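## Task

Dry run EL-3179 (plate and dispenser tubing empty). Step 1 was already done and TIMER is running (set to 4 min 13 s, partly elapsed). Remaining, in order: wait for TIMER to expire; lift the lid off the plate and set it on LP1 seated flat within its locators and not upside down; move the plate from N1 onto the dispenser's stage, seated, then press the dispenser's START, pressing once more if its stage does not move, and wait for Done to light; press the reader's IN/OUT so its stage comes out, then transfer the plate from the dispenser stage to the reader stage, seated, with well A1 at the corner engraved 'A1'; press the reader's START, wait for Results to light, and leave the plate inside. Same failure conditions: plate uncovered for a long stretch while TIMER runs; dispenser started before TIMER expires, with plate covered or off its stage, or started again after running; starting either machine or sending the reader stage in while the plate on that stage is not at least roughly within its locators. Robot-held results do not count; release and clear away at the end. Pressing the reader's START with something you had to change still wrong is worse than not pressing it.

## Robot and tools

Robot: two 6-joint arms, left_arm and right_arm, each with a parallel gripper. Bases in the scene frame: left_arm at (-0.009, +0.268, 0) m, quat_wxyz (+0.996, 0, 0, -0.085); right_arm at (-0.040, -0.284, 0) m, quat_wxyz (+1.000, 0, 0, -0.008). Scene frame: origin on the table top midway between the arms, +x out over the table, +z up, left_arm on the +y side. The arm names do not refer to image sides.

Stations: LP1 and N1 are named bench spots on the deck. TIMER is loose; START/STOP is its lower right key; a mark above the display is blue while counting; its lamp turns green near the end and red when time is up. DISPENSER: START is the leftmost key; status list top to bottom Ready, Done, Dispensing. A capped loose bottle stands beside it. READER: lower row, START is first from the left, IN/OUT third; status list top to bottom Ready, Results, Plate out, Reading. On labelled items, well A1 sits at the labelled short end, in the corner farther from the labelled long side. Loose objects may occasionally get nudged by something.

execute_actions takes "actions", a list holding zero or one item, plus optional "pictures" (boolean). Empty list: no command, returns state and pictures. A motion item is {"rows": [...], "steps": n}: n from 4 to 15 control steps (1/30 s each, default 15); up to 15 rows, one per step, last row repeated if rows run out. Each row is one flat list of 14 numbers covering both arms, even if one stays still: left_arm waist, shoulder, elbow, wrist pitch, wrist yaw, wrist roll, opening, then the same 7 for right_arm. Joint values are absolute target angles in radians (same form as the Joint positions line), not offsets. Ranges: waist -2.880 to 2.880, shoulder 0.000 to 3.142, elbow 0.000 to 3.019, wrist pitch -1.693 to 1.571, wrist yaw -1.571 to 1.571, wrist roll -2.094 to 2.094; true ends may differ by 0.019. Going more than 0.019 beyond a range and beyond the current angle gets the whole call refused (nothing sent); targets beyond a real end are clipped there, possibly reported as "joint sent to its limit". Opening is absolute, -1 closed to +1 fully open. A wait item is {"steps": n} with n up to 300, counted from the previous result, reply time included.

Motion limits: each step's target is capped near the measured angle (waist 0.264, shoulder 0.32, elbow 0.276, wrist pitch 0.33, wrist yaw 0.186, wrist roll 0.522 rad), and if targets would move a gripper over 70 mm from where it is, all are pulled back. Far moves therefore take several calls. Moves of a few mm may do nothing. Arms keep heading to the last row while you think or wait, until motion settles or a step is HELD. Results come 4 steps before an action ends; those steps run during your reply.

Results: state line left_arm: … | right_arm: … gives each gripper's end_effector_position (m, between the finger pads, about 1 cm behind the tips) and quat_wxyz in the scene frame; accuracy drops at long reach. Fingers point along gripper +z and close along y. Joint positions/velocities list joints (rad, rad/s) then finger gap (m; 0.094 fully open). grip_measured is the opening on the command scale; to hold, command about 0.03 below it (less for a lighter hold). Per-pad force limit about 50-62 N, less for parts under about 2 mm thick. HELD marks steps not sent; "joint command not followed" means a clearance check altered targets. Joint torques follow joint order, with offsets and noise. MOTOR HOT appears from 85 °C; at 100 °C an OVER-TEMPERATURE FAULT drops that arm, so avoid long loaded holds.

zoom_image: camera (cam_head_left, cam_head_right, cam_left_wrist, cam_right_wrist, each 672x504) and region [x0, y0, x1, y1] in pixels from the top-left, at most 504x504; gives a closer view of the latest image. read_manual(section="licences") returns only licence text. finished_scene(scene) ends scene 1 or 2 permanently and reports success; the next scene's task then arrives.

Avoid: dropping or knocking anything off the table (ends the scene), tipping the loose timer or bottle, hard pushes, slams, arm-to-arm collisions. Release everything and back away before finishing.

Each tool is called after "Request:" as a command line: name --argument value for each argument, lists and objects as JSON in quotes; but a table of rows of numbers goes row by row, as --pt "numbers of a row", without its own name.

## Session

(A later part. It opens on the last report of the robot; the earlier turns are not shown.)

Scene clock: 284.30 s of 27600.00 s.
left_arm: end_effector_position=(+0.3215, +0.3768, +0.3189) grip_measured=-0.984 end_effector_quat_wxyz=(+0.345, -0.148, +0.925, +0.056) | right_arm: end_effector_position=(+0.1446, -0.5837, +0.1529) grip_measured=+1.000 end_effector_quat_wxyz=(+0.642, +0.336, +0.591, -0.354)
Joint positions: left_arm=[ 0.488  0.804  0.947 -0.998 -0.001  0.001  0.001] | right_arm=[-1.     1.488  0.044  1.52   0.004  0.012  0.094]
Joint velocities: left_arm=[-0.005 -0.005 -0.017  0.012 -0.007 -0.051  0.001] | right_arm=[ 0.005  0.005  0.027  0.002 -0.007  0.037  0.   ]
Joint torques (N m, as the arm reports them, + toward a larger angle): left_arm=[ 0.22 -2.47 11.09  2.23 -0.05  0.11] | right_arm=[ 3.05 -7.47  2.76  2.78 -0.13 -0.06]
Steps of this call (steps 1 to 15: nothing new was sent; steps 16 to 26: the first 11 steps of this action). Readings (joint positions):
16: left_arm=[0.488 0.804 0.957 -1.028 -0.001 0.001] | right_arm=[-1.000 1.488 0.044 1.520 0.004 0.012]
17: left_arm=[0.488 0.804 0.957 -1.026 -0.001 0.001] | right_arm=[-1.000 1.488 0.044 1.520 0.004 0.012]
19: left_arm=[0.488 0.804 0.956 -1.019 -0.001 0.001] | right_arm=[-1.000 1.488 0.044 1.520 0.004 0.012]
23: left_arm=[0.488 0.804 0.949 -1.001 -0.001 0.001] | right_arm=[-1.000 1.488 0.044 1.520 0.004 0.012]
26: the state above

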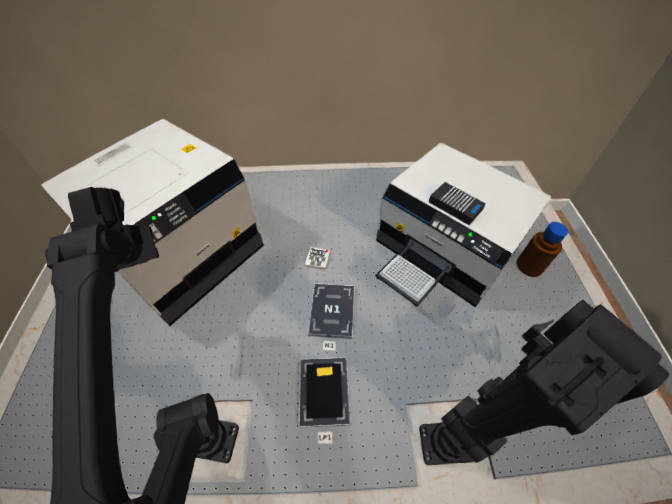

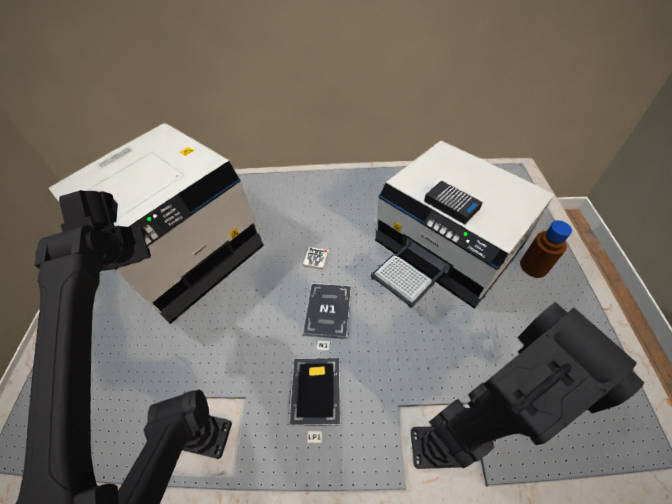

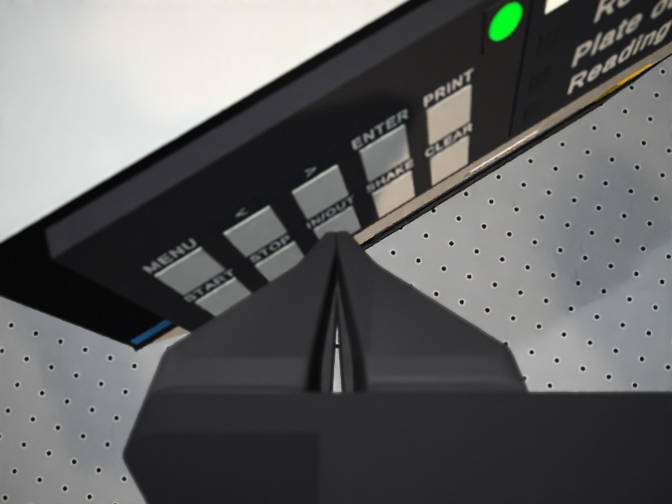

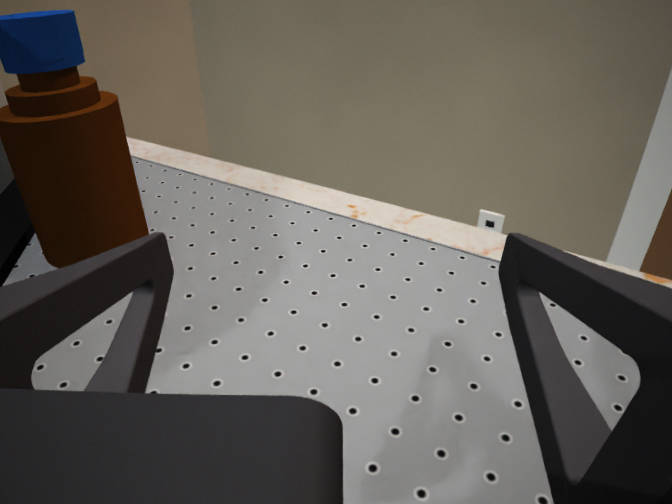

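Request:
execute_actions --actions '[{"rows": [[0.481,0.800,0.943,-0.970,0,0.011,-1,-1.0,1.48,0.04,1.537,0,0,1],[0.484,0.800,0.942,-0.967,0,0.011,-1,-1.0,1.48,0.04,1.537,0,0,1],[0.487,0.801,0.9405,-0.964,0,0.011,-1,-1.0,1.48,0.04,1.537,0,0,1],[0.490,0.802,0.939,-0.961,0,0.011,-1,-1.0,1.48,0.04,1.537,0,0,1],[0.492,0.803,0.9375,-0.958,0,0.011,-1,-1.0,1.48,0.04,1.537,0,0,1],[0.492,0.804,0.936,-0.955,0,0.011,-1,-1.0,1.48,0.04,1.537,0,0,1]], "steps": 15}]' --pictures true

Scene clock: 285.07 s of 27600.00 s.
left_arm: end_effector_position=(+0.3220, +0.3769, +0.3185) grip_measured=-0.984 end_effector_quat_wxyz=(+0.349, -0.148, +0.924, +0.056) | right_arm: end_effector_position=(+0.1446, -0.5837, +0.1529) grip_measured=+1.000 end_effector_quat_wxyz=(+0.642, +0.336, +0.591, -0.354)
Joint positions: left_arm=[ 0.488  0.801  0.94  -0.987 -0.001  0.001  0.001] | right_arm=[-1.     1.488  0.044  1.52   0.004  0.012  0.094]
Joint velocities: left_arm=[-0.005 -0.005 -0.007  0.002 -0.022  0.007 -0.   ] | right_arm=[-0.024 -0.015 -0.007  0.002  0.022 -0.051  0.   ]
Joint torques (N m, as the arm reports them, + toward a larger angle): left_arm=[ 0.97 -2.6  10.91  2.51 -0.08  0.12] | right_arm=[ 3.02 -7.42  2.78  2.8  -0.13 -0.06]
Steps of this call (steps 1 to 4: the last 4 steps of your previous action; steps 5 to 12: the robot went on to your last target; steps 13 to 23: the first 11 steps of this action). Readings (joint positions):
13: left_arm=[0.488 0.804 0.947 -0.998 -0.001 0.001] | right_arm=[-1.000 1.488 0.044 1.520 0.004 0.012]
14: left_arm=[0.488 0.804 0.947 -0.997 -0.001 0.001] | right_arm=[-1.000 1.488 0.044 1.520 0.004 0.012]
16: left_arm=[0.488 0.804 0.945 -0.994 -0.001 0.001] | right_arm=[-1.000 1.488 0.044 1.520 0.004 0.012]
20: left_arm=[0.488 0.801 0.941 -0.988 -0.001 0.001] | right_arm=[-1.000 1.488 0.044 1.520 0.004 0.012]
23: the state above

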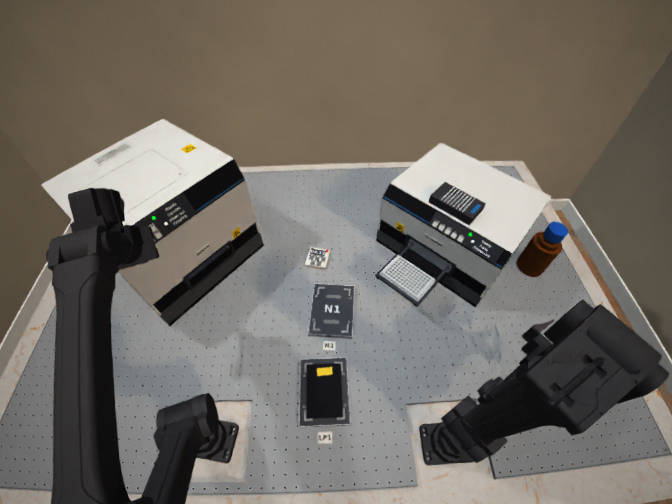

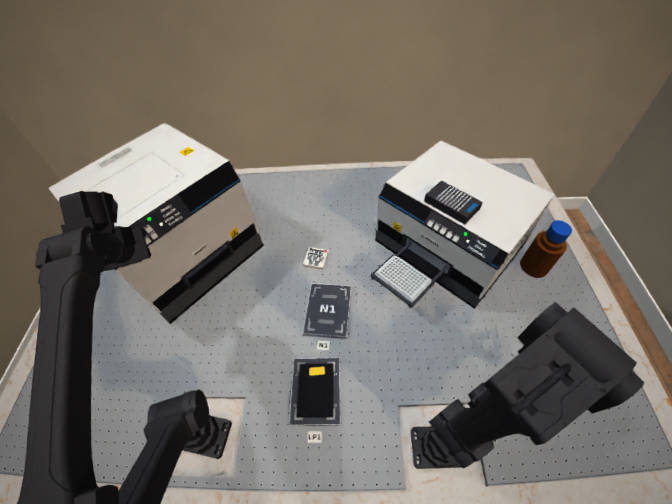

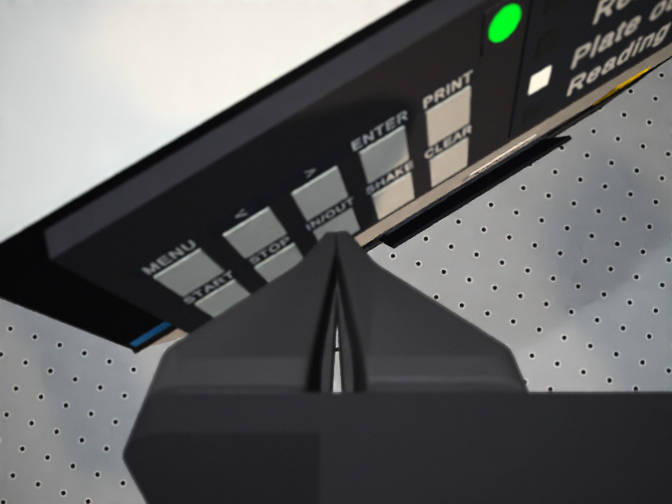

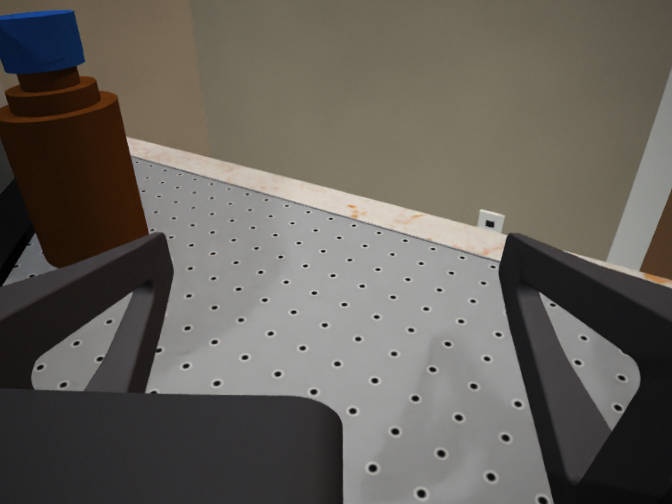

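Request:
execute_actions --actions '[{"rows": [[0.490,0.790,0.942,-0.975,0,0.011,-1,-1.0,1.48,0.04,1.537,0,0,1],[0.488,0.775,0.942,-0.985,0,0.011,-1,-1.0,1.48,0.04,1.537,0,0,1],[0.486,0.762,0.942,-0.990,0,0.011,-1,-1.0,1.48,0.04,1.537,0,0,1],[0.484,0.750,0.942,-0.990,0,0.011,-1,-1.0,1.48,0.04,1.537,0,0,1],[0.480,0.738,0.942,-0.990,0,0.011,-1,-1.0,1.48,0.04,1.537,0,0,1],[0.470,0.726,0.942,-0.995,0,0.011,-1,-1.0,1.48,0.04,1.537,0,0,1],[0.455,0.714,0.942,-1.000,0,0.011,-1,-1.0,1.48,0.04,1.537,0,0,1],[0.435,0.704,0.942,-1.010,0,0.011,-1,-1.0,1.48,0.04,1.537,0,0,1],[0.410,0.696,0.942,-1.020,0,0.011,-0.8,-1.0,1.48,0.04,1.537,0,0,1],[0.380,0.690,0.942,-1.030,0,0.011,-0.6,-1.0,1.48,0.04,1.537,0,0,1],[0.345,0.685,0.942,-1.040,0,0.011,-0.3,-1.0,1.48,0.04,1.537,0,0,1],[0.310,0.680,0.942,-1.050,0,0.011,0.0,-1.0,1.48,0.04,1.537,0,0,1],[0.275,0.680,0.942,-1.060,0,0.011,0.3,-1.0,1.48,0.04,1.537,0,0,1],[0.240,0.680,0.942,-1.070,0,0.011,0.6,-1.0,1.48,0.04,1.537,0,0,1],[0.205,0.680,0.942,-1.080,0,0.011,1,-1.0,1.48,0.04,1.537,0,0,1]], "steps": 15}]'

Request:
execute_actions --actions '[{"rows": [[0.172,0.680,0.942,-1.088,0,0.011,1,-1.0,1.48,0.04,1.537,0,0,1],[0.142,0.680,0.942,-1.095,0,0.011,1,-1.0,1.48,0.04,1.537,0,0,1],[0.115,0.680,0.942,-1.100,0,0.011,1,-1.0,1.48,0.04,1.537,0,0,1],[0.092,0.680,0.942,-1.100,0,0.011,1,-1.0,1.48,0.04,1.537,0,0,1],[0.073,0.680,0.942,-1.100,0,0.011,1,-1.0,1.48,0.04,1.537,0,0,1],[0.058,0.680,0.942,-1.100,0,0.011,1,-1.0,1.48,0.04,1.537,0,0,1],[0.047,0.680,0.942,-1.100,0,0.011,1,-1.0,1.48,0.04,1.537,0,0,1],[0.040,0.680,0.942,-1.100,0,0.011,1,-1.0,1.48,0.04,1.537,0,0,1],[0.036,0.680,0.942,-1.100,0,0.011,1,-1.0,1.48,0.04,1.537,0,0,1]], "steps": 15}]'

Request:
execute_actions --actions '[{"steps": 15}]' --pictures true

Scene clock: 286.20 s of 27600.00 s.
left_arm: end_effector_position=(+0.3061, +0.3490, +0.3416) grip_measured=-0.463 end_effector_quat_wxyz=(+0.380, -0.115, +0.916, +0.048) | right_arm: end_effector_position=(+0.1446, -0.5837, +0.1529) grip_measured=+1.000 end_effector_quat_wxyz=(+0.642, +0.336, +0.591, -0.354)
Joint positions: left_arm=[ 0.422  0.709  0.938 -1.013  0.     0.001  0.025] | right_arm=[-1.     1.488  0.044  1.52   0.004  0.012  0.094]
Joint velocities: left_arm=[-0.835 -0.386 -0.007 -0.252 -0.037  0.007  0.324] | right_arm=[-0.005  0.015  0.002 -0.002 -0.007  0.081  0.   ]
Joint torques (N m, as the arm reports them, + toward a larger angle): left_arm=[-1.44 -1.88 11.57  1.09 -0.07  0.14] | right_arm=[ 3.04 -7.41  2.75  2.79 -0.13 -0.06]
Steps of this call (steps 1 to 4: the last 4 steps of your previous action; steps 5 to 15: the robot went on to your last target; steps 16 to 23: nothing new was sent; steps 24 to 34: the first 11 steps of this action). Readings (joint positions):
24: left_arm=[0.488 0.800 0.940 -0.987 -0.001 0.001] | right_arm=[-1.000 1.488 0.044 1.520 0.004 0.012]
25: left_arm=[0.488 0.798 0.940 -0.987 0.000 0.001] | right_arm=[-1.000 1.488 0.044 1.520 0.004 0.012]
27: left_arm=[0.488 0.790 0.939 -0.987 0.001 0.001] | right_arm=[-1.000 1.488 0.044 1.520 0.004 0.012]
31: left_arm=[0.479 0.751 0.938 -0.991 0.001 0.001] | right_arm=[-1.000 1.488 0.044 1.520 0.004 0.012]
34: the state above

Scene clock: 286.70 s of 27600.00 s.
left_arm: end_effector_position=(+0.2928, +0.2289, +0.3381) grip_measured=+1.000 end_effector_quat_wxyz=(+0.362, +0.061, +0.930, -0.023) | right_arm: end_effector_position=(+0.1446, -0.5837, +0.1529) grip_measured=+1.000 end_effector_quat_wxyz=(+0.642, +0.336, +0.591, -0.354)
Joint positions: left_arm=[ 0.041  0.676  0.938 -1.09   0.     0.002  0.094] | right_arm=[-1.     1.488  0.044  1.52   0.004  0.012  0.094]
Joint velocities: left_arm=[-0.024 -0.005 -0.012 -0.017 -0.037 -0.066  0.   ] | right_arm=[-0.024 -0.005  0.007 -0.002 -0.051  0.037  0.   ]
Joint torques (N m, as the arm reports them, + toward a larger angle): left_arm=[ 0.32 -0.83 11.41  1.1  -0.09  0.11] | right_arm=[ 3.01 -7.44  2.76  2.81 -0.13 -0.06]
Steps of this call (steps 1 to 4: the last 4 steps of your previous action; steps 5 to 15: the first 11 steps of this action). Readings (joint positions):
5: left_arm=[0.238 0.676 0.938 -1.060 0.000 0.001] | right_arm=[-1.000 1.488 0.044 1.520 0.004 0.012]
6: left_arm=[0.201 0.676 0.938 -1.069 0.000 0.001] | right_arm=[-1.000 1.488 0.044 1.520 0.004 0.012]
8: left_arm=[0.137 0.676 0.938 -1.083 0.000 0.002] | right_arm=[-1.000 1.488 0.044 1.520 0.004 0.012]
12: left_arm=[0.058 0.676 0.938 -1.090 0.000 0.002] | right_arm=[-1.000 1.488 0.044 1.520 0.004 0.012]
15: the state above

Scene clock: 287.20 s of 27600.00 s.
left_arm: end_effector_position=(+0.2928, +0.2289, +0.3381) grip_measured=+1.000 end_effector_quat_wxyz=(+0.362, +0.061, +0.930, -0.023) | right_arm: end_effector_position=(+0.1446, -0.5837, +0.1529) grip_measured=+1.000 end_effector_quat_wxyz=(+0.642, +0.336, +0.591, -0.354)
Joint positions: left_arm=[ 0.041  0.676  0.938 -1.09   0.     0.002  0.094] | right_arm=[-1.     1.488  0.044  1.52   0.004  0.012  0.094]
Joint velocities: left_arm=[ 0.005 -0.005  0.012  0.002 -0.022  0.081  0.   ] | right_arm=[-0.024 -0.005 -0.012  0.007  0.051  0.066  0.   ]
Joint torques (N m, as the arm reports them, + toward a larger angle): left_arm=[ 0.6  -0.8  11.43  0.98 -0.09  0.11] | right_arm=[ 3.08 -7.45  2.78  2.79 -0.12 -0.06]
Kept back: nothing.
Steps of this call (steps 1 to 4: the last 4 steps of your previous action; steps 5 to 15: the robot went on to your last target). Readings (joint positions):
1: left_arm=[0.041 0.676 0.938 -1.090 0.000 0.002] | right_arm=[-1.000 1.488 0.044 1.520 0.004 0.012]
2: left_arm=[0.041 0.676 0.938 -1.090 0.000 0.002] | right_arm=[-1.000 1.488 0.044 1.520 0.004 0.012]
4: left_arm=[0.041 0.676 0.938 -1.090 0.000 0.002] | right_arm=[-1.000 1.488 0.044 1.520 0.004 0.012]
8: left_arm=[0.041 0.676 0.938 -1.090 0.000 0.002] | right_arm=[-1.000 1.488 0.044 1.520 0.004 0.012]
15: the state above
All arms were judged still, so your last target was given up. Only a new action makes them travel on or press farther. Fingers that are still opening or closing keep moving.

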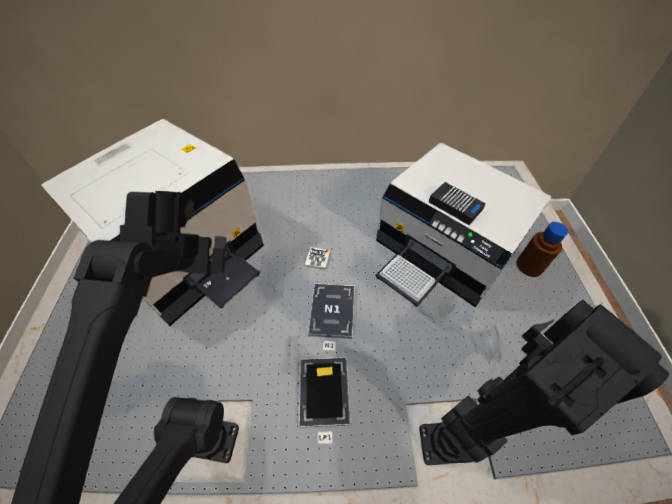

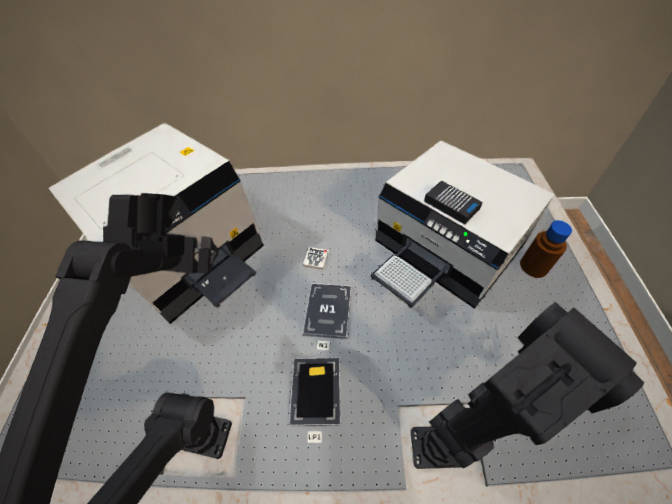

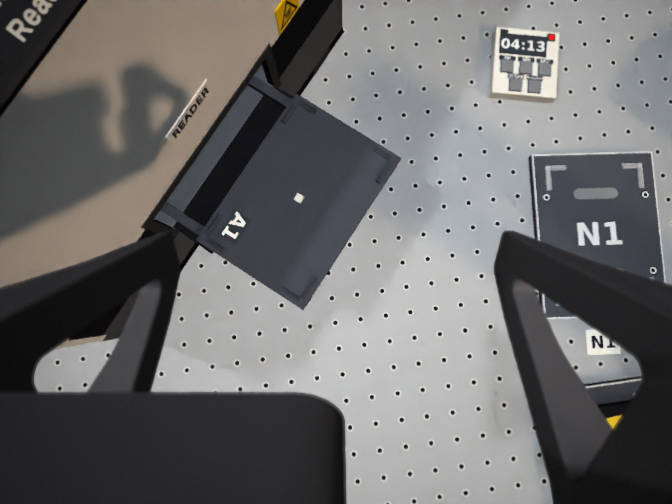

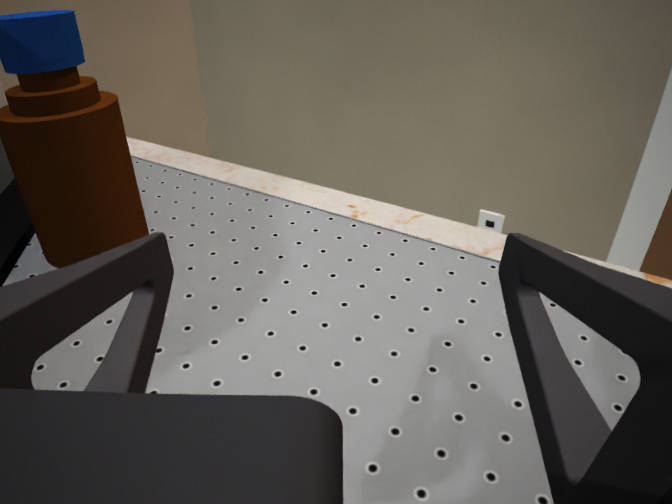

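Request:
execute_actions --actions '[]'

Request:
zoom_image --camera "cam_left_wrist" --region '[140, 40, 460, 340]'

Scene clock: 287.47 s of 27600.00 s.
left_arm: end_effector_position=(+0.2928, +0.2289, +0.3381) grip_measured=+1.000 end_effector_quat_wxyz=(+0.362, +0.061, +0.930, -0.023) | right_arm: end_effector_position=(+0.1446, -0.5837, +0.1529) grip_measured=+1.000 end_effector_quat_wxyz=(+0.642, +0.336, +0.591, -0.354)
Joint positions: left_arm=[ 0.041  0.676  0.938 -1.09   0.     0.002  0.094] | right_arm=[-1.     1.488  0.044  1.52   0.004  0.012  0.094]
Joint velocities: left_arm=[-0.005 -0.015  0.012 -0.007 -0.022 -0.066  0.   ] | right_arm=[-0.005  0.005  0.002 -0.017 -0.051 -0.022  0.   ]
Joint torques (N m, as the arm reports them, + toward a larger angle): left_arm=[ 0.28 -0.58 11.59  0.97 -0.1   0.1 ] | right_arm=[ 3.08 -7.45  2.76  2.8  -0.12 -0.05]
Kept back: nothing.
Steps of this call (steps 1 to 8: nothing new was sent). Readings (joint positions):
1: left_arm=[0.041 0.676 0.938 -1.090 0.000 0.002] | right_arm=[-1.000 1.488 0.044 1.520 0.004 0.012]
2: left_arm=[0.041 0.676 0.938 -1.090 0.000 0.002] | right_arm=[-1.000 1.488 0.044 1.520 0.004 0.012]
4: left_arm=[0.041 0.676 0.938 -1.090 0.000 0.002] | right_arm=[-1.000 1.488 0.044 1.520 0.004 0.012]
8: the state above

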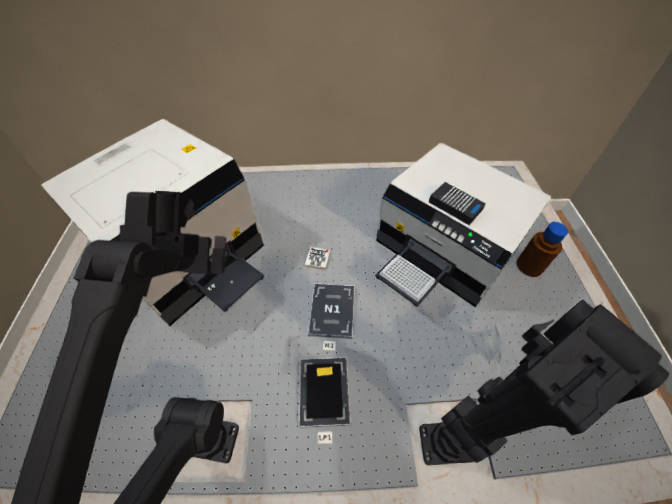

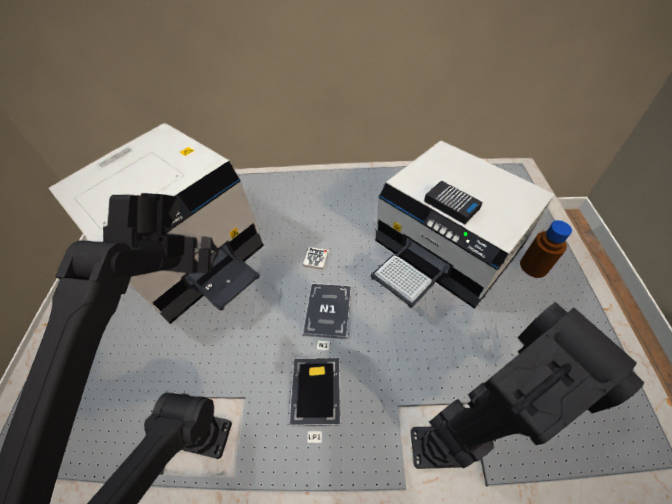

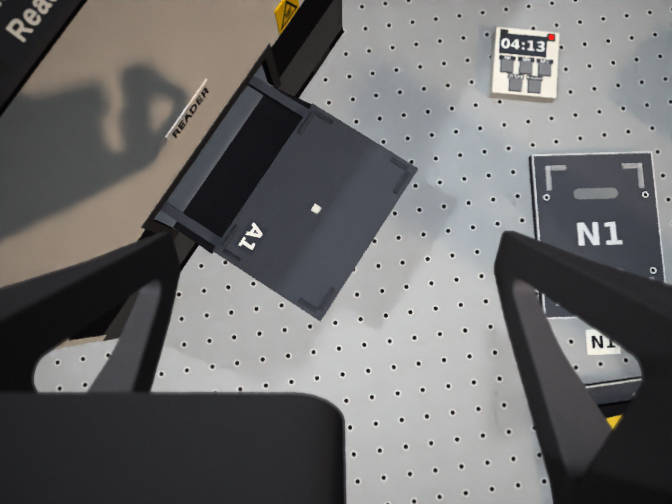

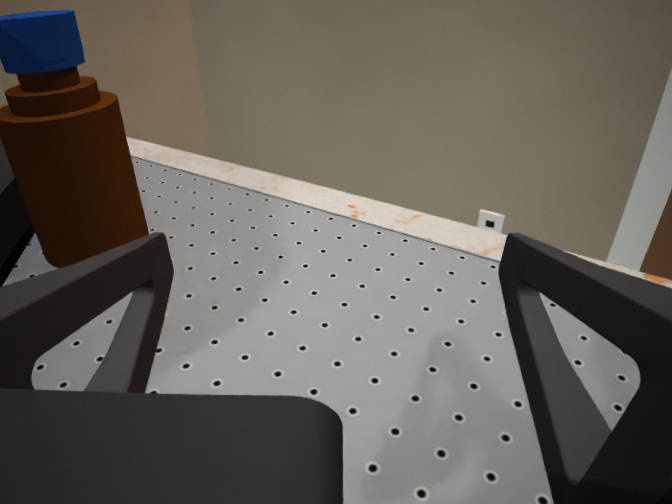

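Region (140, 40, 460, 340) of cam_left_wrist's 672x504 image, scaled by 1.575, with more detail than that image has; it fills the top 472 rows of this view, and the rest is white.

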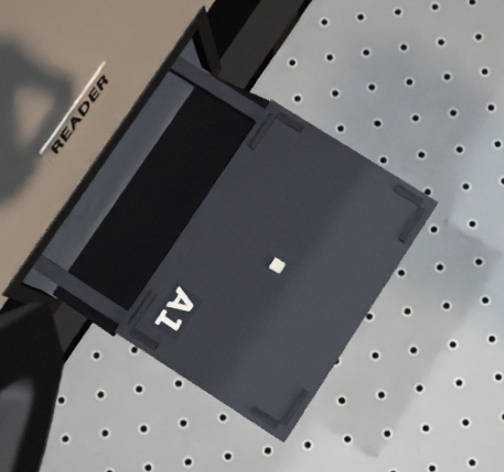

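Still moving out; one more look.

Request:
execute_actions --actions '[{"steps": 20}]' --pictures true

Request:
zoom_image --camera "cam_left_wrist" --region '[180, 60, 500, 360]'

Scene clock: 288.13 s of 27600.00 s.
left_arm: end_effector_position=(+0.2928, +0.2289, +0.3381) grip_measured=+1.000 end_effector_quat_wxyz=(+0.362, +0.061, +0.930, -0.023) | right_arm: end_effector_position=(+0.1446, -0.5837, +0.1529) grip_measured=+1.000 end_effector_quat_wxyz=(+0.642, +0.336, +0.591, -0.354)
Joint positions: left_arm=[ 0.041  0.676  0.938 -1.09   0.     0.002  0.094] | right_arm=[-1.     1.488  0.044  1.52   0.004  0.012  0.094]
Joint velocities: left_arm=[ 0.005 -0.005 -0.007  0.017  0.007 -0.022  0.   ] | right_arm=[ 0.005  0.005 -0.007 -0.007  0.081  0.051  0.   ]
Joint torques (N m, as the arm reports them, + toward a larger angle): left_arm=[ 0.35 -0.73 11.57  1.04 -0.1   0.1 ] | right_arm=[ 3.05 -7.46  2.76  2.81 -0.13 -0.05]
Kept back: nothing.
Steps of this call (steps 1 to 20: nothing new was sent). Readings (joint positions):
1: left_arm=[0.041 0.676 0.938 -1.090 0.000 0.002] | right_arm=[-1.000 1.488 0.044 1.520 0.004 0.012]
2: left_arm=[0.041 0.676 0.938 -1.090 0.000 0.002] | right_arm=[-1.000 1.488 0.044 1.520 0.004 0.012]
4: left_arm=[0.041 0.676 0.938 -1.090 0.000 0.002] | right_arm=[-1.000 1.488 0.044 1.520 0.004 0.012]
8: left_arm=[0.041 0.676 0.938 -1.090 0.000 0.002] | right_arm=[-1.000 1.488 0.044 1.520 0.004 0.012]
20: the state above

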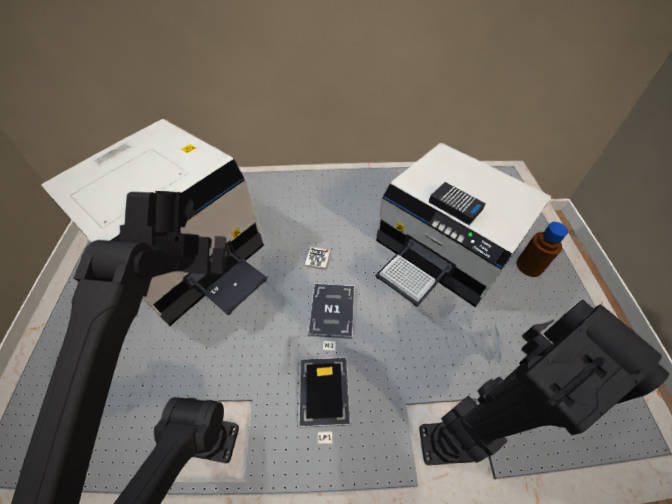

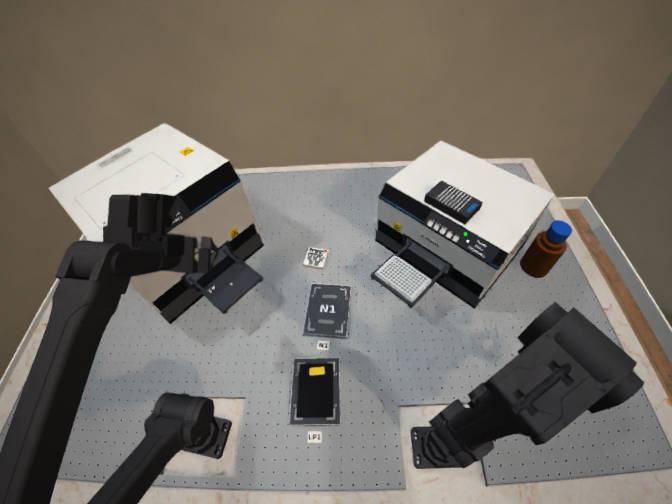

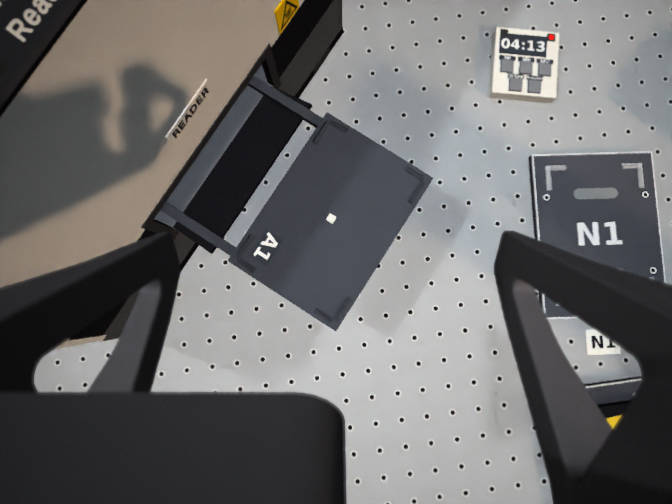

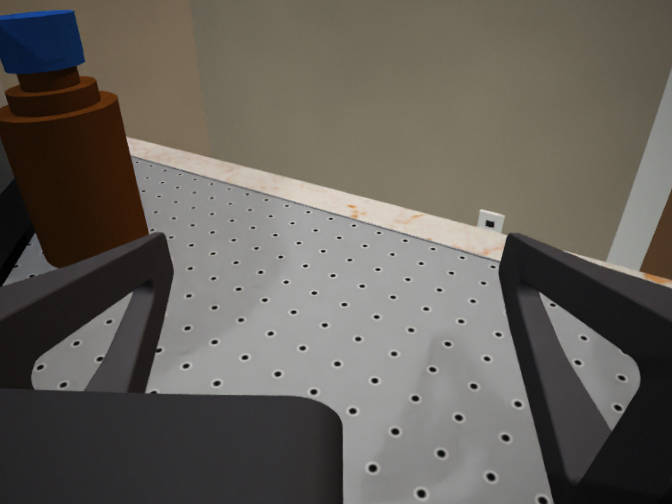

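Region (180, 60, 500, 360) of cam_left_wrist's 672x504 image, scaled by 1.575, with more detail than that image has; it fills the top 472 rows of this view, and the rest is white.

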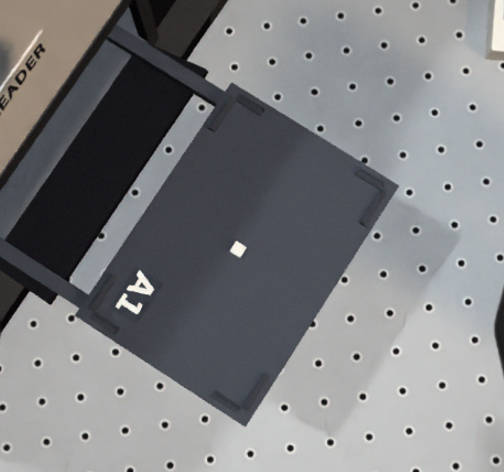

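Request:
execute_actions --actions '[{"rows": [[0.035,0.682,0.960,-1.100,0,0.013,1,-1.0,1.48,0.04,1.537,0,0,1],[0.032,0.686,0.978,-1.102,0,0.018,1,-1.0,1.48,0.04,1.537,0,0,1],[0.027,0.694,0.996,-1.104,0,0.026,1,-1.0,1.48,0.04,1.537,0,0,1],[0.020,0.705,1.005,-1.108,0,0.038,1,-1.0,1.48,0.04,1.537,0,0,1],[0.011,0.720,1.016,-1.112,0,0.053,1,-1.0,1.48,0.04,1.537,0,0,1],[0.000,0.737,1.029,-1.118,0,0.071,1,-1.0,1.48,0.04,1.537,0,0,1],[-0.013,0.757,1.045,-1.124,0,0.092,1,-1.0,1.48,0.04,1.537,0,0,1],[-0.028,0.780,1.063,-1.131,0,0.116,1,-1.0,1.48,0.04,1.537,0,0,1],[-0.045,0.805,1.082,-1.139,0,0.143,1,-1.0,1.48,0.04,1.537,0,0,1],[-0.063,0.833,1.104,-1.148,0,0.172,1,-1.0,1.48,0.04,1.537,0,0,1],[-0.082,0.864,1.128,-1.157,0,0.204,1,-1.0,1.48,0.04,1.537,0,0,1],[-0.104,0.897,1.154,-1.168,0,0.239,1,-1.0,1.48,0.04,1.537,0,0,1],[-0.126,0.932,1.181,-1.179,0,0.276,1,-1.0,1.48,0.04,1.537,0,0,1],[-0.150,0.969,1.210,-1.190,0,0.315,1,-1.0,1.48,0.04,1.537,0,0,1],[-0.175,1.008,1.240,-1.202,0,0.356,1,-1.0,1.48,0.04,1.537,0,0,1]], "steps": 15}]'

Request:
execute_actions --actions '[{"rows": [[-0.201,1.048,1.271,-1.215,0,0.398,1,-1.0,1.48,0.04,1.537,0,0,1],[-0.228,1.090,1.304,-1.228,0,0.442,1,-1.0,1.48,0.04,1.537,0,0,1],[-0.256,1.133,1.337,-1.241,0,0.487,1,-1.0,1.48,0.04,1.537,0,0,1],[-0.284,1.176,1.372,-1.255,0,0.534,1,-1.0,1.48,0.04,1.537,0,0,1],[-0.313,1.221,1.406,-1.269,0,0.581,1,-1.0,1.48,0.04,1.537,0,0,1],[-0.342,1.266,1.442,-1.283,0,0.628,1,-1.0,1.48,0.04,1.537,0,0,1],[-0.371,1.312,1.477,-1.297,0,0.677,1,-1.0,1.48,0.04,1.537,0,0,1],[-0.401,1.358,1.513,-1.312,0,0.724,1,-1.0,1.48,0.04,1.537,0,0,1],[-0.430,1.404,1.548,-1.326,0,0.773,1,-1.0,1.48,0.04,1.537,0,0,1],[-0.459,1.449,1.584,-1.340,0,0.820,1,-1.0,1.48,0.04,1.537,0,0,1],[-0.488,1.494,1.618,-1.354,0,0.867,1,-1.0,1.48,0.04,1.537,0,0,1],[-0.516,1.537,1.653,-1.368,0,0.914,1,-1.0,1.48,0.04,1.537,0,0,1],[-0.544,1.580,1.686,-1.381,0,0.959,1,-1.0,1.48,0.04,1.537,0,0,1],[-0.571,1.622,1.719,-1.394,0,1.003,1,-1.0,1.48,0.04,1.537,0,0,1],[-0.597,1.663,1.750,-1.407,0,1.045,1,-1.0,1.48,0.04,1.537,0,0,1]], "steps": 15}]'

Request:
execute_actions --actions '[{"rows": [[-0.622,1.701,1.780,-1.419,0,1.086,1,-1.0,1.48,0.04,1.537,0,0,1],[-0.646,1.738,1.809,-1.430,0,1.125,1,-1.0,1.48,0.04,1.537,0,0,1],[-0.668,1.773,1.836,-1.441,0,1.162,1,-1.0,1.48,0.04,1.537,0,0,1],[-0.690,1.806,1.862,-1.452,0,1.197,1,-1.0,1.48,0.04,1.537,0,0,1],[-0.709,1.837,1.886,-1.461,0,1.229,1,-1.0,1.48,0.04,1.537,0,0,1],[-0.727,1.865,1.908,-1.470,0,1.258,1,-1.0,1.48,0.04,1.537,0,0,1],[-0.744,1.890,1.927,-1.478,0,1.285,1,-1.0,1.48,0.04,1.537,0,0,1],[-0.759,1.913,1.945,-1.485,0,1.309,1,-1.0,1.48,0.04,1.537,0,0,1],[-0.772,1.933,1.961,-1.491,0,1.330,1,-1.0,1.48,0.04,1.537,0,0,1],[-0.783,1.950,1.974,-1.497,0,1.348,1,-1.0,1.48,0.04,1.537,0,0,1],[-0.792,1.965,1.985,-1.501,0,1.363,1,-1.0,1.48,0.04,1.537,0,0,1],[-0.799,1.976,1.994,-1.505,0,1.375,1,-1.0,1.48,0.04,1.537,0,0,1],[-0.804,1.984,2.000,-1.507,0,1.383,1,-1.0,1.48,0.04,1.537,0,0,1],[-0.807,1.988,2.004,-1.509,0,1.388,1,-1.0,1.48,0.04,1.537,0,0,1],[-0.808,1.990,2.005,-1.509,0,1.390,1,-1.0,1.48,0.04,1.537,0,0,1]], "steps": 15}]'

Request:
execute_actions --actions '[{"steps": 15}]' --pictures true

Scene clock: 291.40 s of 27600.00 s.
left_arm: end_effector_position=(+0.3120, +0.2011, +0.3428) grip_measured=+1.000 end_effector_quat_wxyz=(+0.328, +0.145, +0.933, -0.017) | right_arm: end_effector_position=(+0.1446, -0.5837, +0.1529) grip_measured=+1.000 end_effector_quat_wxyz=(+0.642, +0.336, +0.591, -0.354)
Joint positions: left_arm=[-0.035  0.79   1.024 -1.135  0.     0.104  0.094] | right_arm=[-1.     1.488  0.044  1.52   0.004  0.012  0.094]
Joint velocities: left_arm=[-0.532  0.825  0.667 -0.237  0.037  0.608  0.   ] | right_arm=[ 0.015 -0.005  0.002  0.002  0.037  0.051  0.   ]
Joint torques (N m, as the arm reports them, + toward a larger angle): left_arm=[-0.27 -0.24 17.01  1.04 -0.09  0.1 ] | right_arm=[ 3.09 -7.51  2.76  2.77 -0.13 -0.06]
Steps of this call (steps 1 to 87: nothing new was sent; steps 88 to 98: the first 11 steps of this action). Readings (joint positions):
88: left_arm=[0.041 0.676 0.938 -1.090 0.000 0.002] | right_arm=[-1.000 1.488 0.044 1.520 0.004 0.012]
89: left_arm=[0.041 0.676 0.938 -1.091 0.000 0.003] | right_arm=[-1.000 1.488 0.044 1.520 0.004 0.012]
91: left_arm=[0.040 0.678 0.938 -1.094 0.000 0.009] | right_arm=[-1.000 1.488 0.044 1.520 0.004 0.012]
95: left_arm=[0.012 0.718 0.966 -1.114 0.000 0.048] | right_arm=[-1.000 1.488 0.044 1.520 0.004 0.012]
98: the state above

Scene clock: 291.90 s of 27600.00 s.
left_arm: end_effector_position=(+0.4010, -0.0057, +0.3280) grip_measured=+1.000 end_effector_quat_wxyz=(+0.182, +0.577, +0.796, +0.007) | right_arm: end_effector_position=(+0.1446, -0.5837, +0.1529) grip_measured=+1.000 end_effector_quat_wxyz=(+0.642, +0.336, +0.591, -0.354)
Joint positions: left_arm=[-0.419  1.402  1.513 -1.315  0.     0.665  0.094] | right_arm=[-1.     1.488  0.044  1.52   0.004  0.012  0.094]
Joint velocities: left_arm=[-0.845  1.353  1.038 -0.408  0.007  1.209  0.   ] | right_arm=[ 0.015 -0.015  0.007  0.002  0.095  0.095  0.   ]
Joint torques (N m, as the arm reports them, + toward a larger angle): left_arm=[ -0.21 -10.82  14.72   0.51  -0.06   0.12] | right_arm=[ 3.09 -7.4   2.77  2.8  -0.13 -0.06]
Steps of this call (steps 1 to 4: the last 4 steps of your previous action; steps 5 to 15: the first 11 steps of this action). Readings (joint positions):
5: left_arm=[-0.143 0.963 1.164 -1.184 0.000 0.247] | right_arm=[-1.000 1.488 0.044 1.520 0.004 0.012]
6: left_arm=[-0.168 1.002 1.196 -1.195 0.000 0.282] | right_arm=[-1.000 1.488 0.044 1.520 0.004 0.012]
8: left_arm=[-0.220 1.085 1.263 -1.220 0.000 0.359] | right_arm=[-1.000 1.488 0.044 1.520 0.004 0.012]
12: left_arm=[-0.333 1.263 1.405 -1.273 0.000 0.529] | right_arm=[-1.000 1.488 0.044 1.520 0.004 0.012]
15: the state above

Scene clock: 292.40 s of 27600.00 s.
left_arm: end_effector_position=(+0.3501, -0.2325, +0.1941) grip_measured=+1.000 end_effector_quat_wxyz=(+0.023, +0.890, +0.455, +0.003) | right_arm: end_effector_position=(+0.1446, -0.5837, +0.1529) grip_measured=+1.000 end_effector_quat_wxyz=(+0.642, +0.336, +0.591, -0.354)
Joint positions: left_arm=[-0.779  1.945  1.896 -1.477  0.     1.248  0.094] | right_arm=[-1.     1.488  0.044  1.52   0.004  0.012  0.094]
Joint velocities: left_arm=[-0.415  0.552  0.349 -0.173  0.007  0.711  0.   ] | right_arm=[-0.015 -0.015 -0.007  0.002 -0.022 -0.022  0.   ]
Joint torques (N m, as the arm reports them, + toward a larger angle): left_arm=[  2.35 -20.54  16.32  -0.2   -0.01   0.08] | right_arm=[ 3.07 -7.46  2.76  2.78 -0.13 -0.06]
Steps of this call (steps 1 to 4: the last 4 steps of your previous action; steps 5 to 15: the first 11 steps of this action). Readings (joint positions):
5: left_arm=[-0.560 1.625 1.679 -1.381 0.000 0.892] | right_arm=[-1.000 1.488 0.044 1.520 0.004 0.012]
6: left_arm=[-0.587 1.666 1.709 -1.393 0.000 0.935] | right_arm=[-1.000 1.488 0.044 1.520 0.004 0.012]
8: left_arm=[-0.638 1.744 1.763 -1.416 0.000 1.018] | right_arm=[-1.000 1.488 0.044 1.520 0.004 0.012]
12: left_arm=[-0.727 1.875 1.851 -1.455 0.000 1.163] | right_arm=[-1.000 1.488 0.044 1.520 0.004 0.012]
15: the state above

Scene clock: 292.90 s of 27600.00 s.
left_arm: end_effector_position=(+0.3362, -0.2559, +0.1809) grip_measured=+1.000 end_effector_quat_wxyz=(+0.010, +0.925, +0.379, +0.002) | right_arm: end_effector_position=(+0.1446, -0.5837, +0.1529) grip_measured=+1.000 end_effector_quat_wxyz=(+0.642, +0.336, +0.591, -0.354)
Joint positions: left_arm=[-0.818  2.     1.948 -1.499  0.     1.375  0.094] | right_arm=[-1.     1.488  0.044  1.52   0.004  0.012  0.094]
Joint velocities: left_arm=[-0.024  0.005 -0.022 -0.007  0.066  0.051  0.   ] | right_arm=[-0.005 -0.015  0.002 -0.002 -0.022  0.066  0.   ]
Joint torques (N m, as the arm reports them, + toward a larger angle): left_arm=[  1.24 -20.84  15.25  -0.18   0.     0.14] | right_arm=[ 3.11 -7.4   2.77  2.78 -0.13 -0.06]
Kept back: nothing.
Steps of this call (steps 1 to 4: the last 4 steps of your previous action; steps 5 to 15: the robot went on to your last target). Readings (joint positions):
1: left_arm=[-0.792 1.962 1.907 -1.482 0.000 1.271] | right_arm=[-1.000 1.488 0.044 1.520 0.004 0.012]
2: left_arm=[-0.803 1.977 1.916 -1.487 0.000 1.291] | right_arm=[-1.000 1.488 0.044 1.520 0.004 0.012]
4: left_arm=[-0.817 1.995 1.926 -1.493 0.000 1.323] | right_arm=[-1.000 1.488 0.044 1.520 0.004 0.012]
8: left_arm=[-0.822 2.000 1.933 -1.499 0.000 1.357] | right_arm=[-1.000 1.488 0.044 1.520 0.004 0.012]
15: the state above

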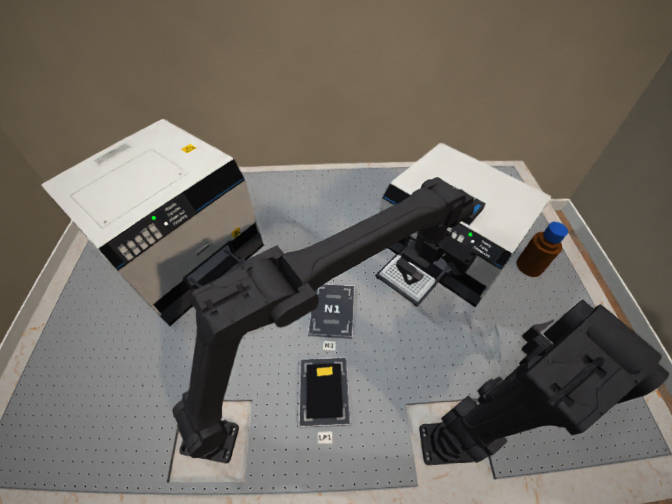

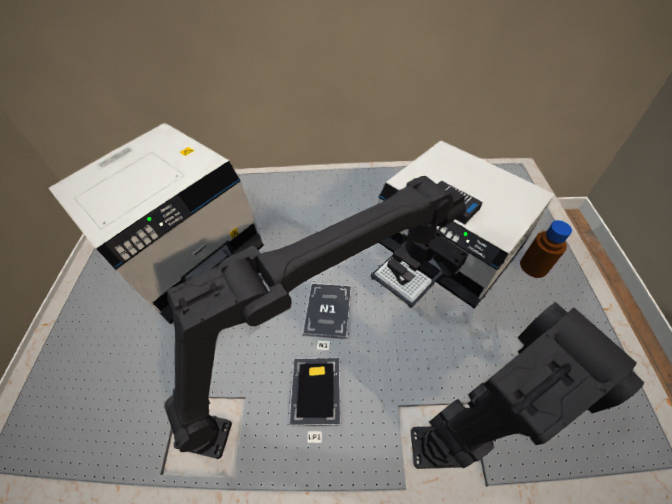

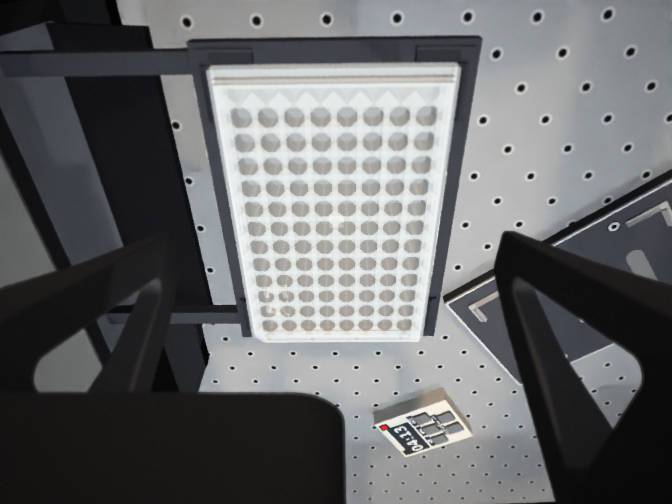

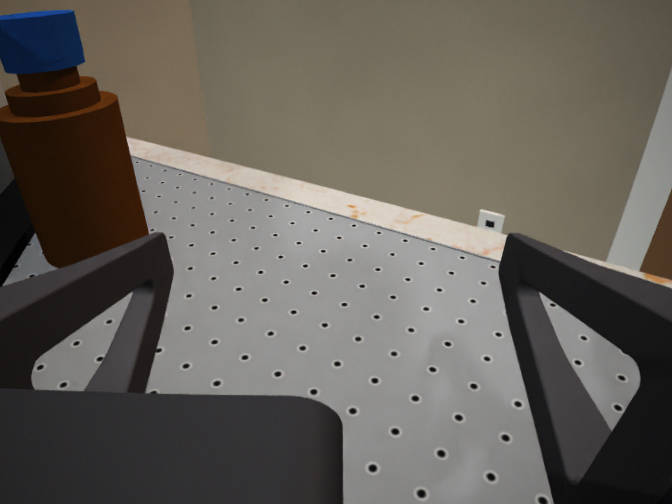

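Request:
execute_actions --actions '[{"rows": [[-0.806,1.990,1.975,-1.497,0,1.390,1,-1.0,1.48,0.04,1.537,0,0,1],[-0.8045,1.990,1.950,-1.486,0,1.390,1,-1.0,1.48,0.04,1.537,0,0,1],[-0.803,1.990,1.944,-1.480,0,1.390,1,-1.0,1.48,0.04,1.537,0,0,1],[-0.8015,1.990,1.937,-1.473,0,1.390,1,-1.0,1.48,0.04,1.537,0,0,1],[-0.800,1.990,1.929,-1.464,0,1.390,1,-1.0,1.48,0.04,1.537,0,0,1],[-0.7985,1.990,1.920,-1.455,0,1.390,1,-1.0,1.48,0.04,1.537,0,0,1],[-0.797,1.990,1.911,-1.445,0,1.390,1,-1.0,1.48,0.04,1.537,0,0,1],[-0.7955,1.990,1.902,-1.436,0,1.390,1,-1.0,1.48,0.04,1.537,0,0,1],[-0.794,1.990,1.893,-1.426,0,1.390,1,-1.0,1.48,0.04,1.537,0,0,1],[-0.793,1.990,1.885,-1.418,0,1.390,1,-1.0,1.48,0.04,1.537,0,0,1],[-0.792,1.990,1.879,-1.411,0,1.390,1,-1.0,1.48,0.04,1.537,0,0,1],[-0.7915,1.990,1.874,-1.406,0,1.390,1,-1.0,1.48,0.04,1.537,0,0,1],[-0.791,1.990,1.871,-1.403,0,1.390,1,-1.0,1.48,0.04,1.537,0,0,1],[-0.791,1.990,1.870,-1.4015,0,1.390,1,-1.0,1.48,0.04,1.537,0,0,1]], "steps": 15}]'

Request:
execute_actions --actions '[{"steps": 14}]' --pictures true

Scene clock: 294.23 s of 27600.00 s.
left_arm: end_effector_position=(+0.3410, -0.2519, +0.1594) grip_measured=+1.000 end_effector_quat_wxyz=(+0.012, +0.924, +0.382, +0.002) | right_arm: end_effector_position=(+0.1446, -0.5837, +0.1529) grip_measured=+1.000 end_effector_quat_wxyz=(+0.642, +0.336, +0.591, -0.354)
Joint positions: left_arm=[-0.808  2.     1.892 -1.438  0.     1.38   0.094] | right_arm=[-1.     1.488  0.044  1.52   0.004  0.012  0.094]
Joint velocities: left_arm=[ 0.044 -0.015 -0.271  0.222  0.007 -0.007  0.   ] | right_arm=[-0.015  0.005 -0.012 -0.007 -0.037 -0.081  0.   ]
Joint torques (N m, as the arm reports them, + toward a larger angle): left_arm=[  2.06 -20.83  10.49   0.67  -0.01   0.13] | right_arm=[ 3.02 -7.44  2.76  2.78 -0.13 -0.06]
Steps of this call (steps 1 to 15: the robot went on to your last target; steps 16 to 29: nothing new was sent; steps 30 to 40: the first 11 steps of this action). Readings (joint positions):
30: left_arm=[-0.818 2.000 1.948 -1.499 0.000 1.380] | right_arm=[-1.000 1.488 0.044 1.520 0.004 0.012]
31: left_arm=[-0.818 2.000 1.948 -1.499 0.000 1.380] | right_arm=[-1.000 1.488 0.044 1.520 0.004 0.012]
33: left_arm=[-0.817 2.000 1.946 -1.494 0.000 1.380] | right_arm=[-1.000 1.488 0.044 1.520 0.004 0.012]
37: left_arm=[-0.814 2.000 1.922 -1.464 0.000 1.380] | right_arm=[-1.000 1.488 0.044 1.520 0.004 0.012]
40: the state above

Scene clock: 294.70 s of 27600.00 s.
left_arm: end_effector_position=(+0.3448, -0.2473, +0.1496) grip_measured=+1.000 end_effector_quat_wxyz=(+0.011, +0.922, +0.386, +0.002) | right_arm: end_effector_position=(+0.1446, -0.5837, +0.1529) grip_measured=+1.000 end_effector_quat_wxyz=(+0.642, +0.336, +0.591, -0.354)
Joint positions: left_arm=[-0.799  2.     1.866 -1.414  0.     1.38   0.094] | right_arm=[-1.     1.488  0.044  1.52   0.004  0.012  0.094]
Joint velocities: left_arm=[ 0.005 -0.005  0.017  0.007 -0.022  0.007  0.   ] | right_arm=[-0.024 -0.005  0.007  0.007  0.125  0.007  0.   ]
Joint torques (N m, as the arm reports them, + toward a larger angle): left_arm=[  1.45 -20.67  10.38   0.69   0.     0.13] | right_arm=[ 3.1  -7.45  2.76  2.79 -0.13 -0.06]
Kept back: nothing.
Steps of this call (steps 1 to 4: the last 4 steps of your previous action; steps 5 to 14: the robot went on to your last target). Readings (joint positions):
1: left_arm=[-0.806 2.000 1.883 -1.431 0.000 1.380] | right_arm=[-1.000 1.488 0.044 1.520 0.004 0.012]
2: left_arm=[-0.804 2.000 1.876 -1.426 0.000 1.380] | right_arm=[-1.000 1.488 0.044 1.520 0.004 0.012]
4: left_arm=[-0.801 2.000 1.867 -1.420 0.000 1.380] | right_arm=[-1.000 1.488 0.044 1.520 0.004 0.012]
8: left_arm=[-0.799 2.000 1.866 -1.415 0.000 1.380] | right_arm=[-1.000 1.488 0.044 1.520 0.004 0.012]
14: the state above

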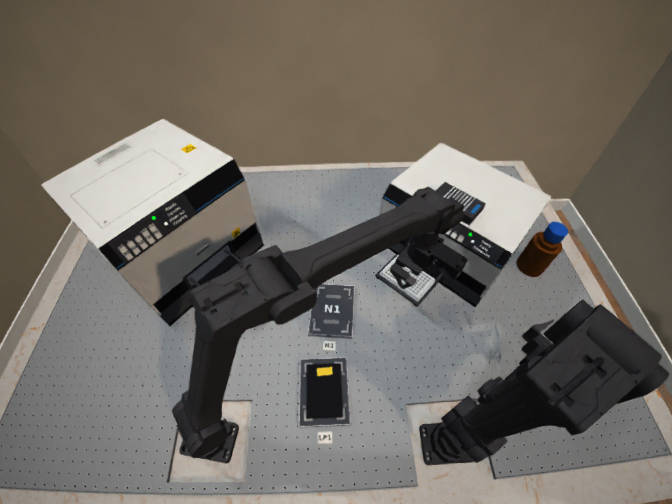

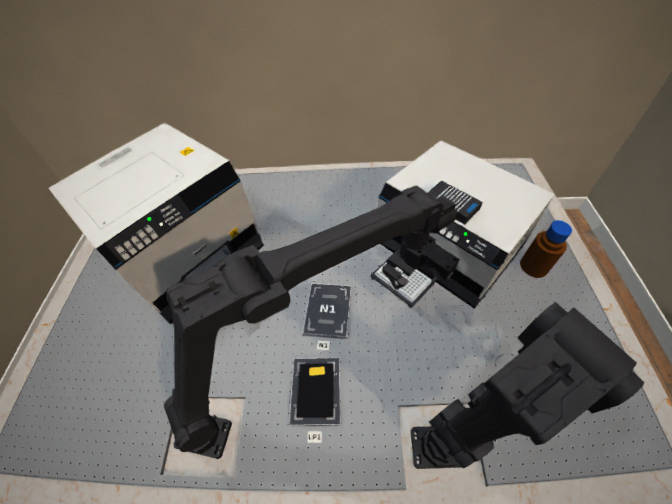

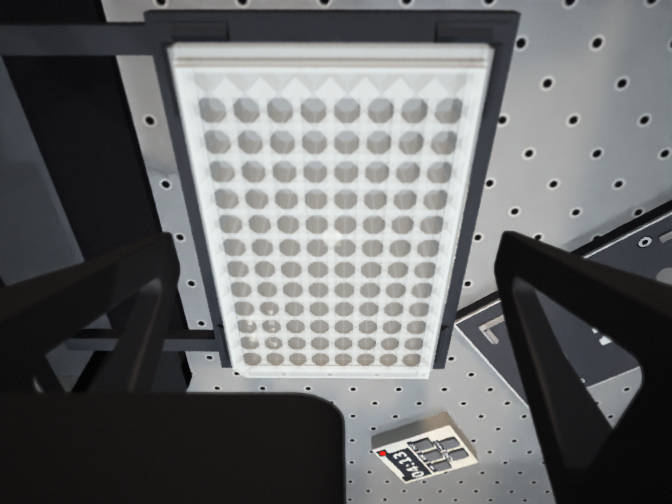

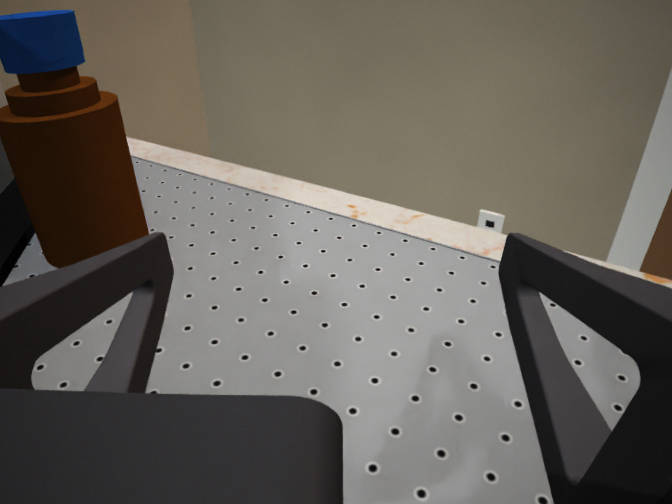

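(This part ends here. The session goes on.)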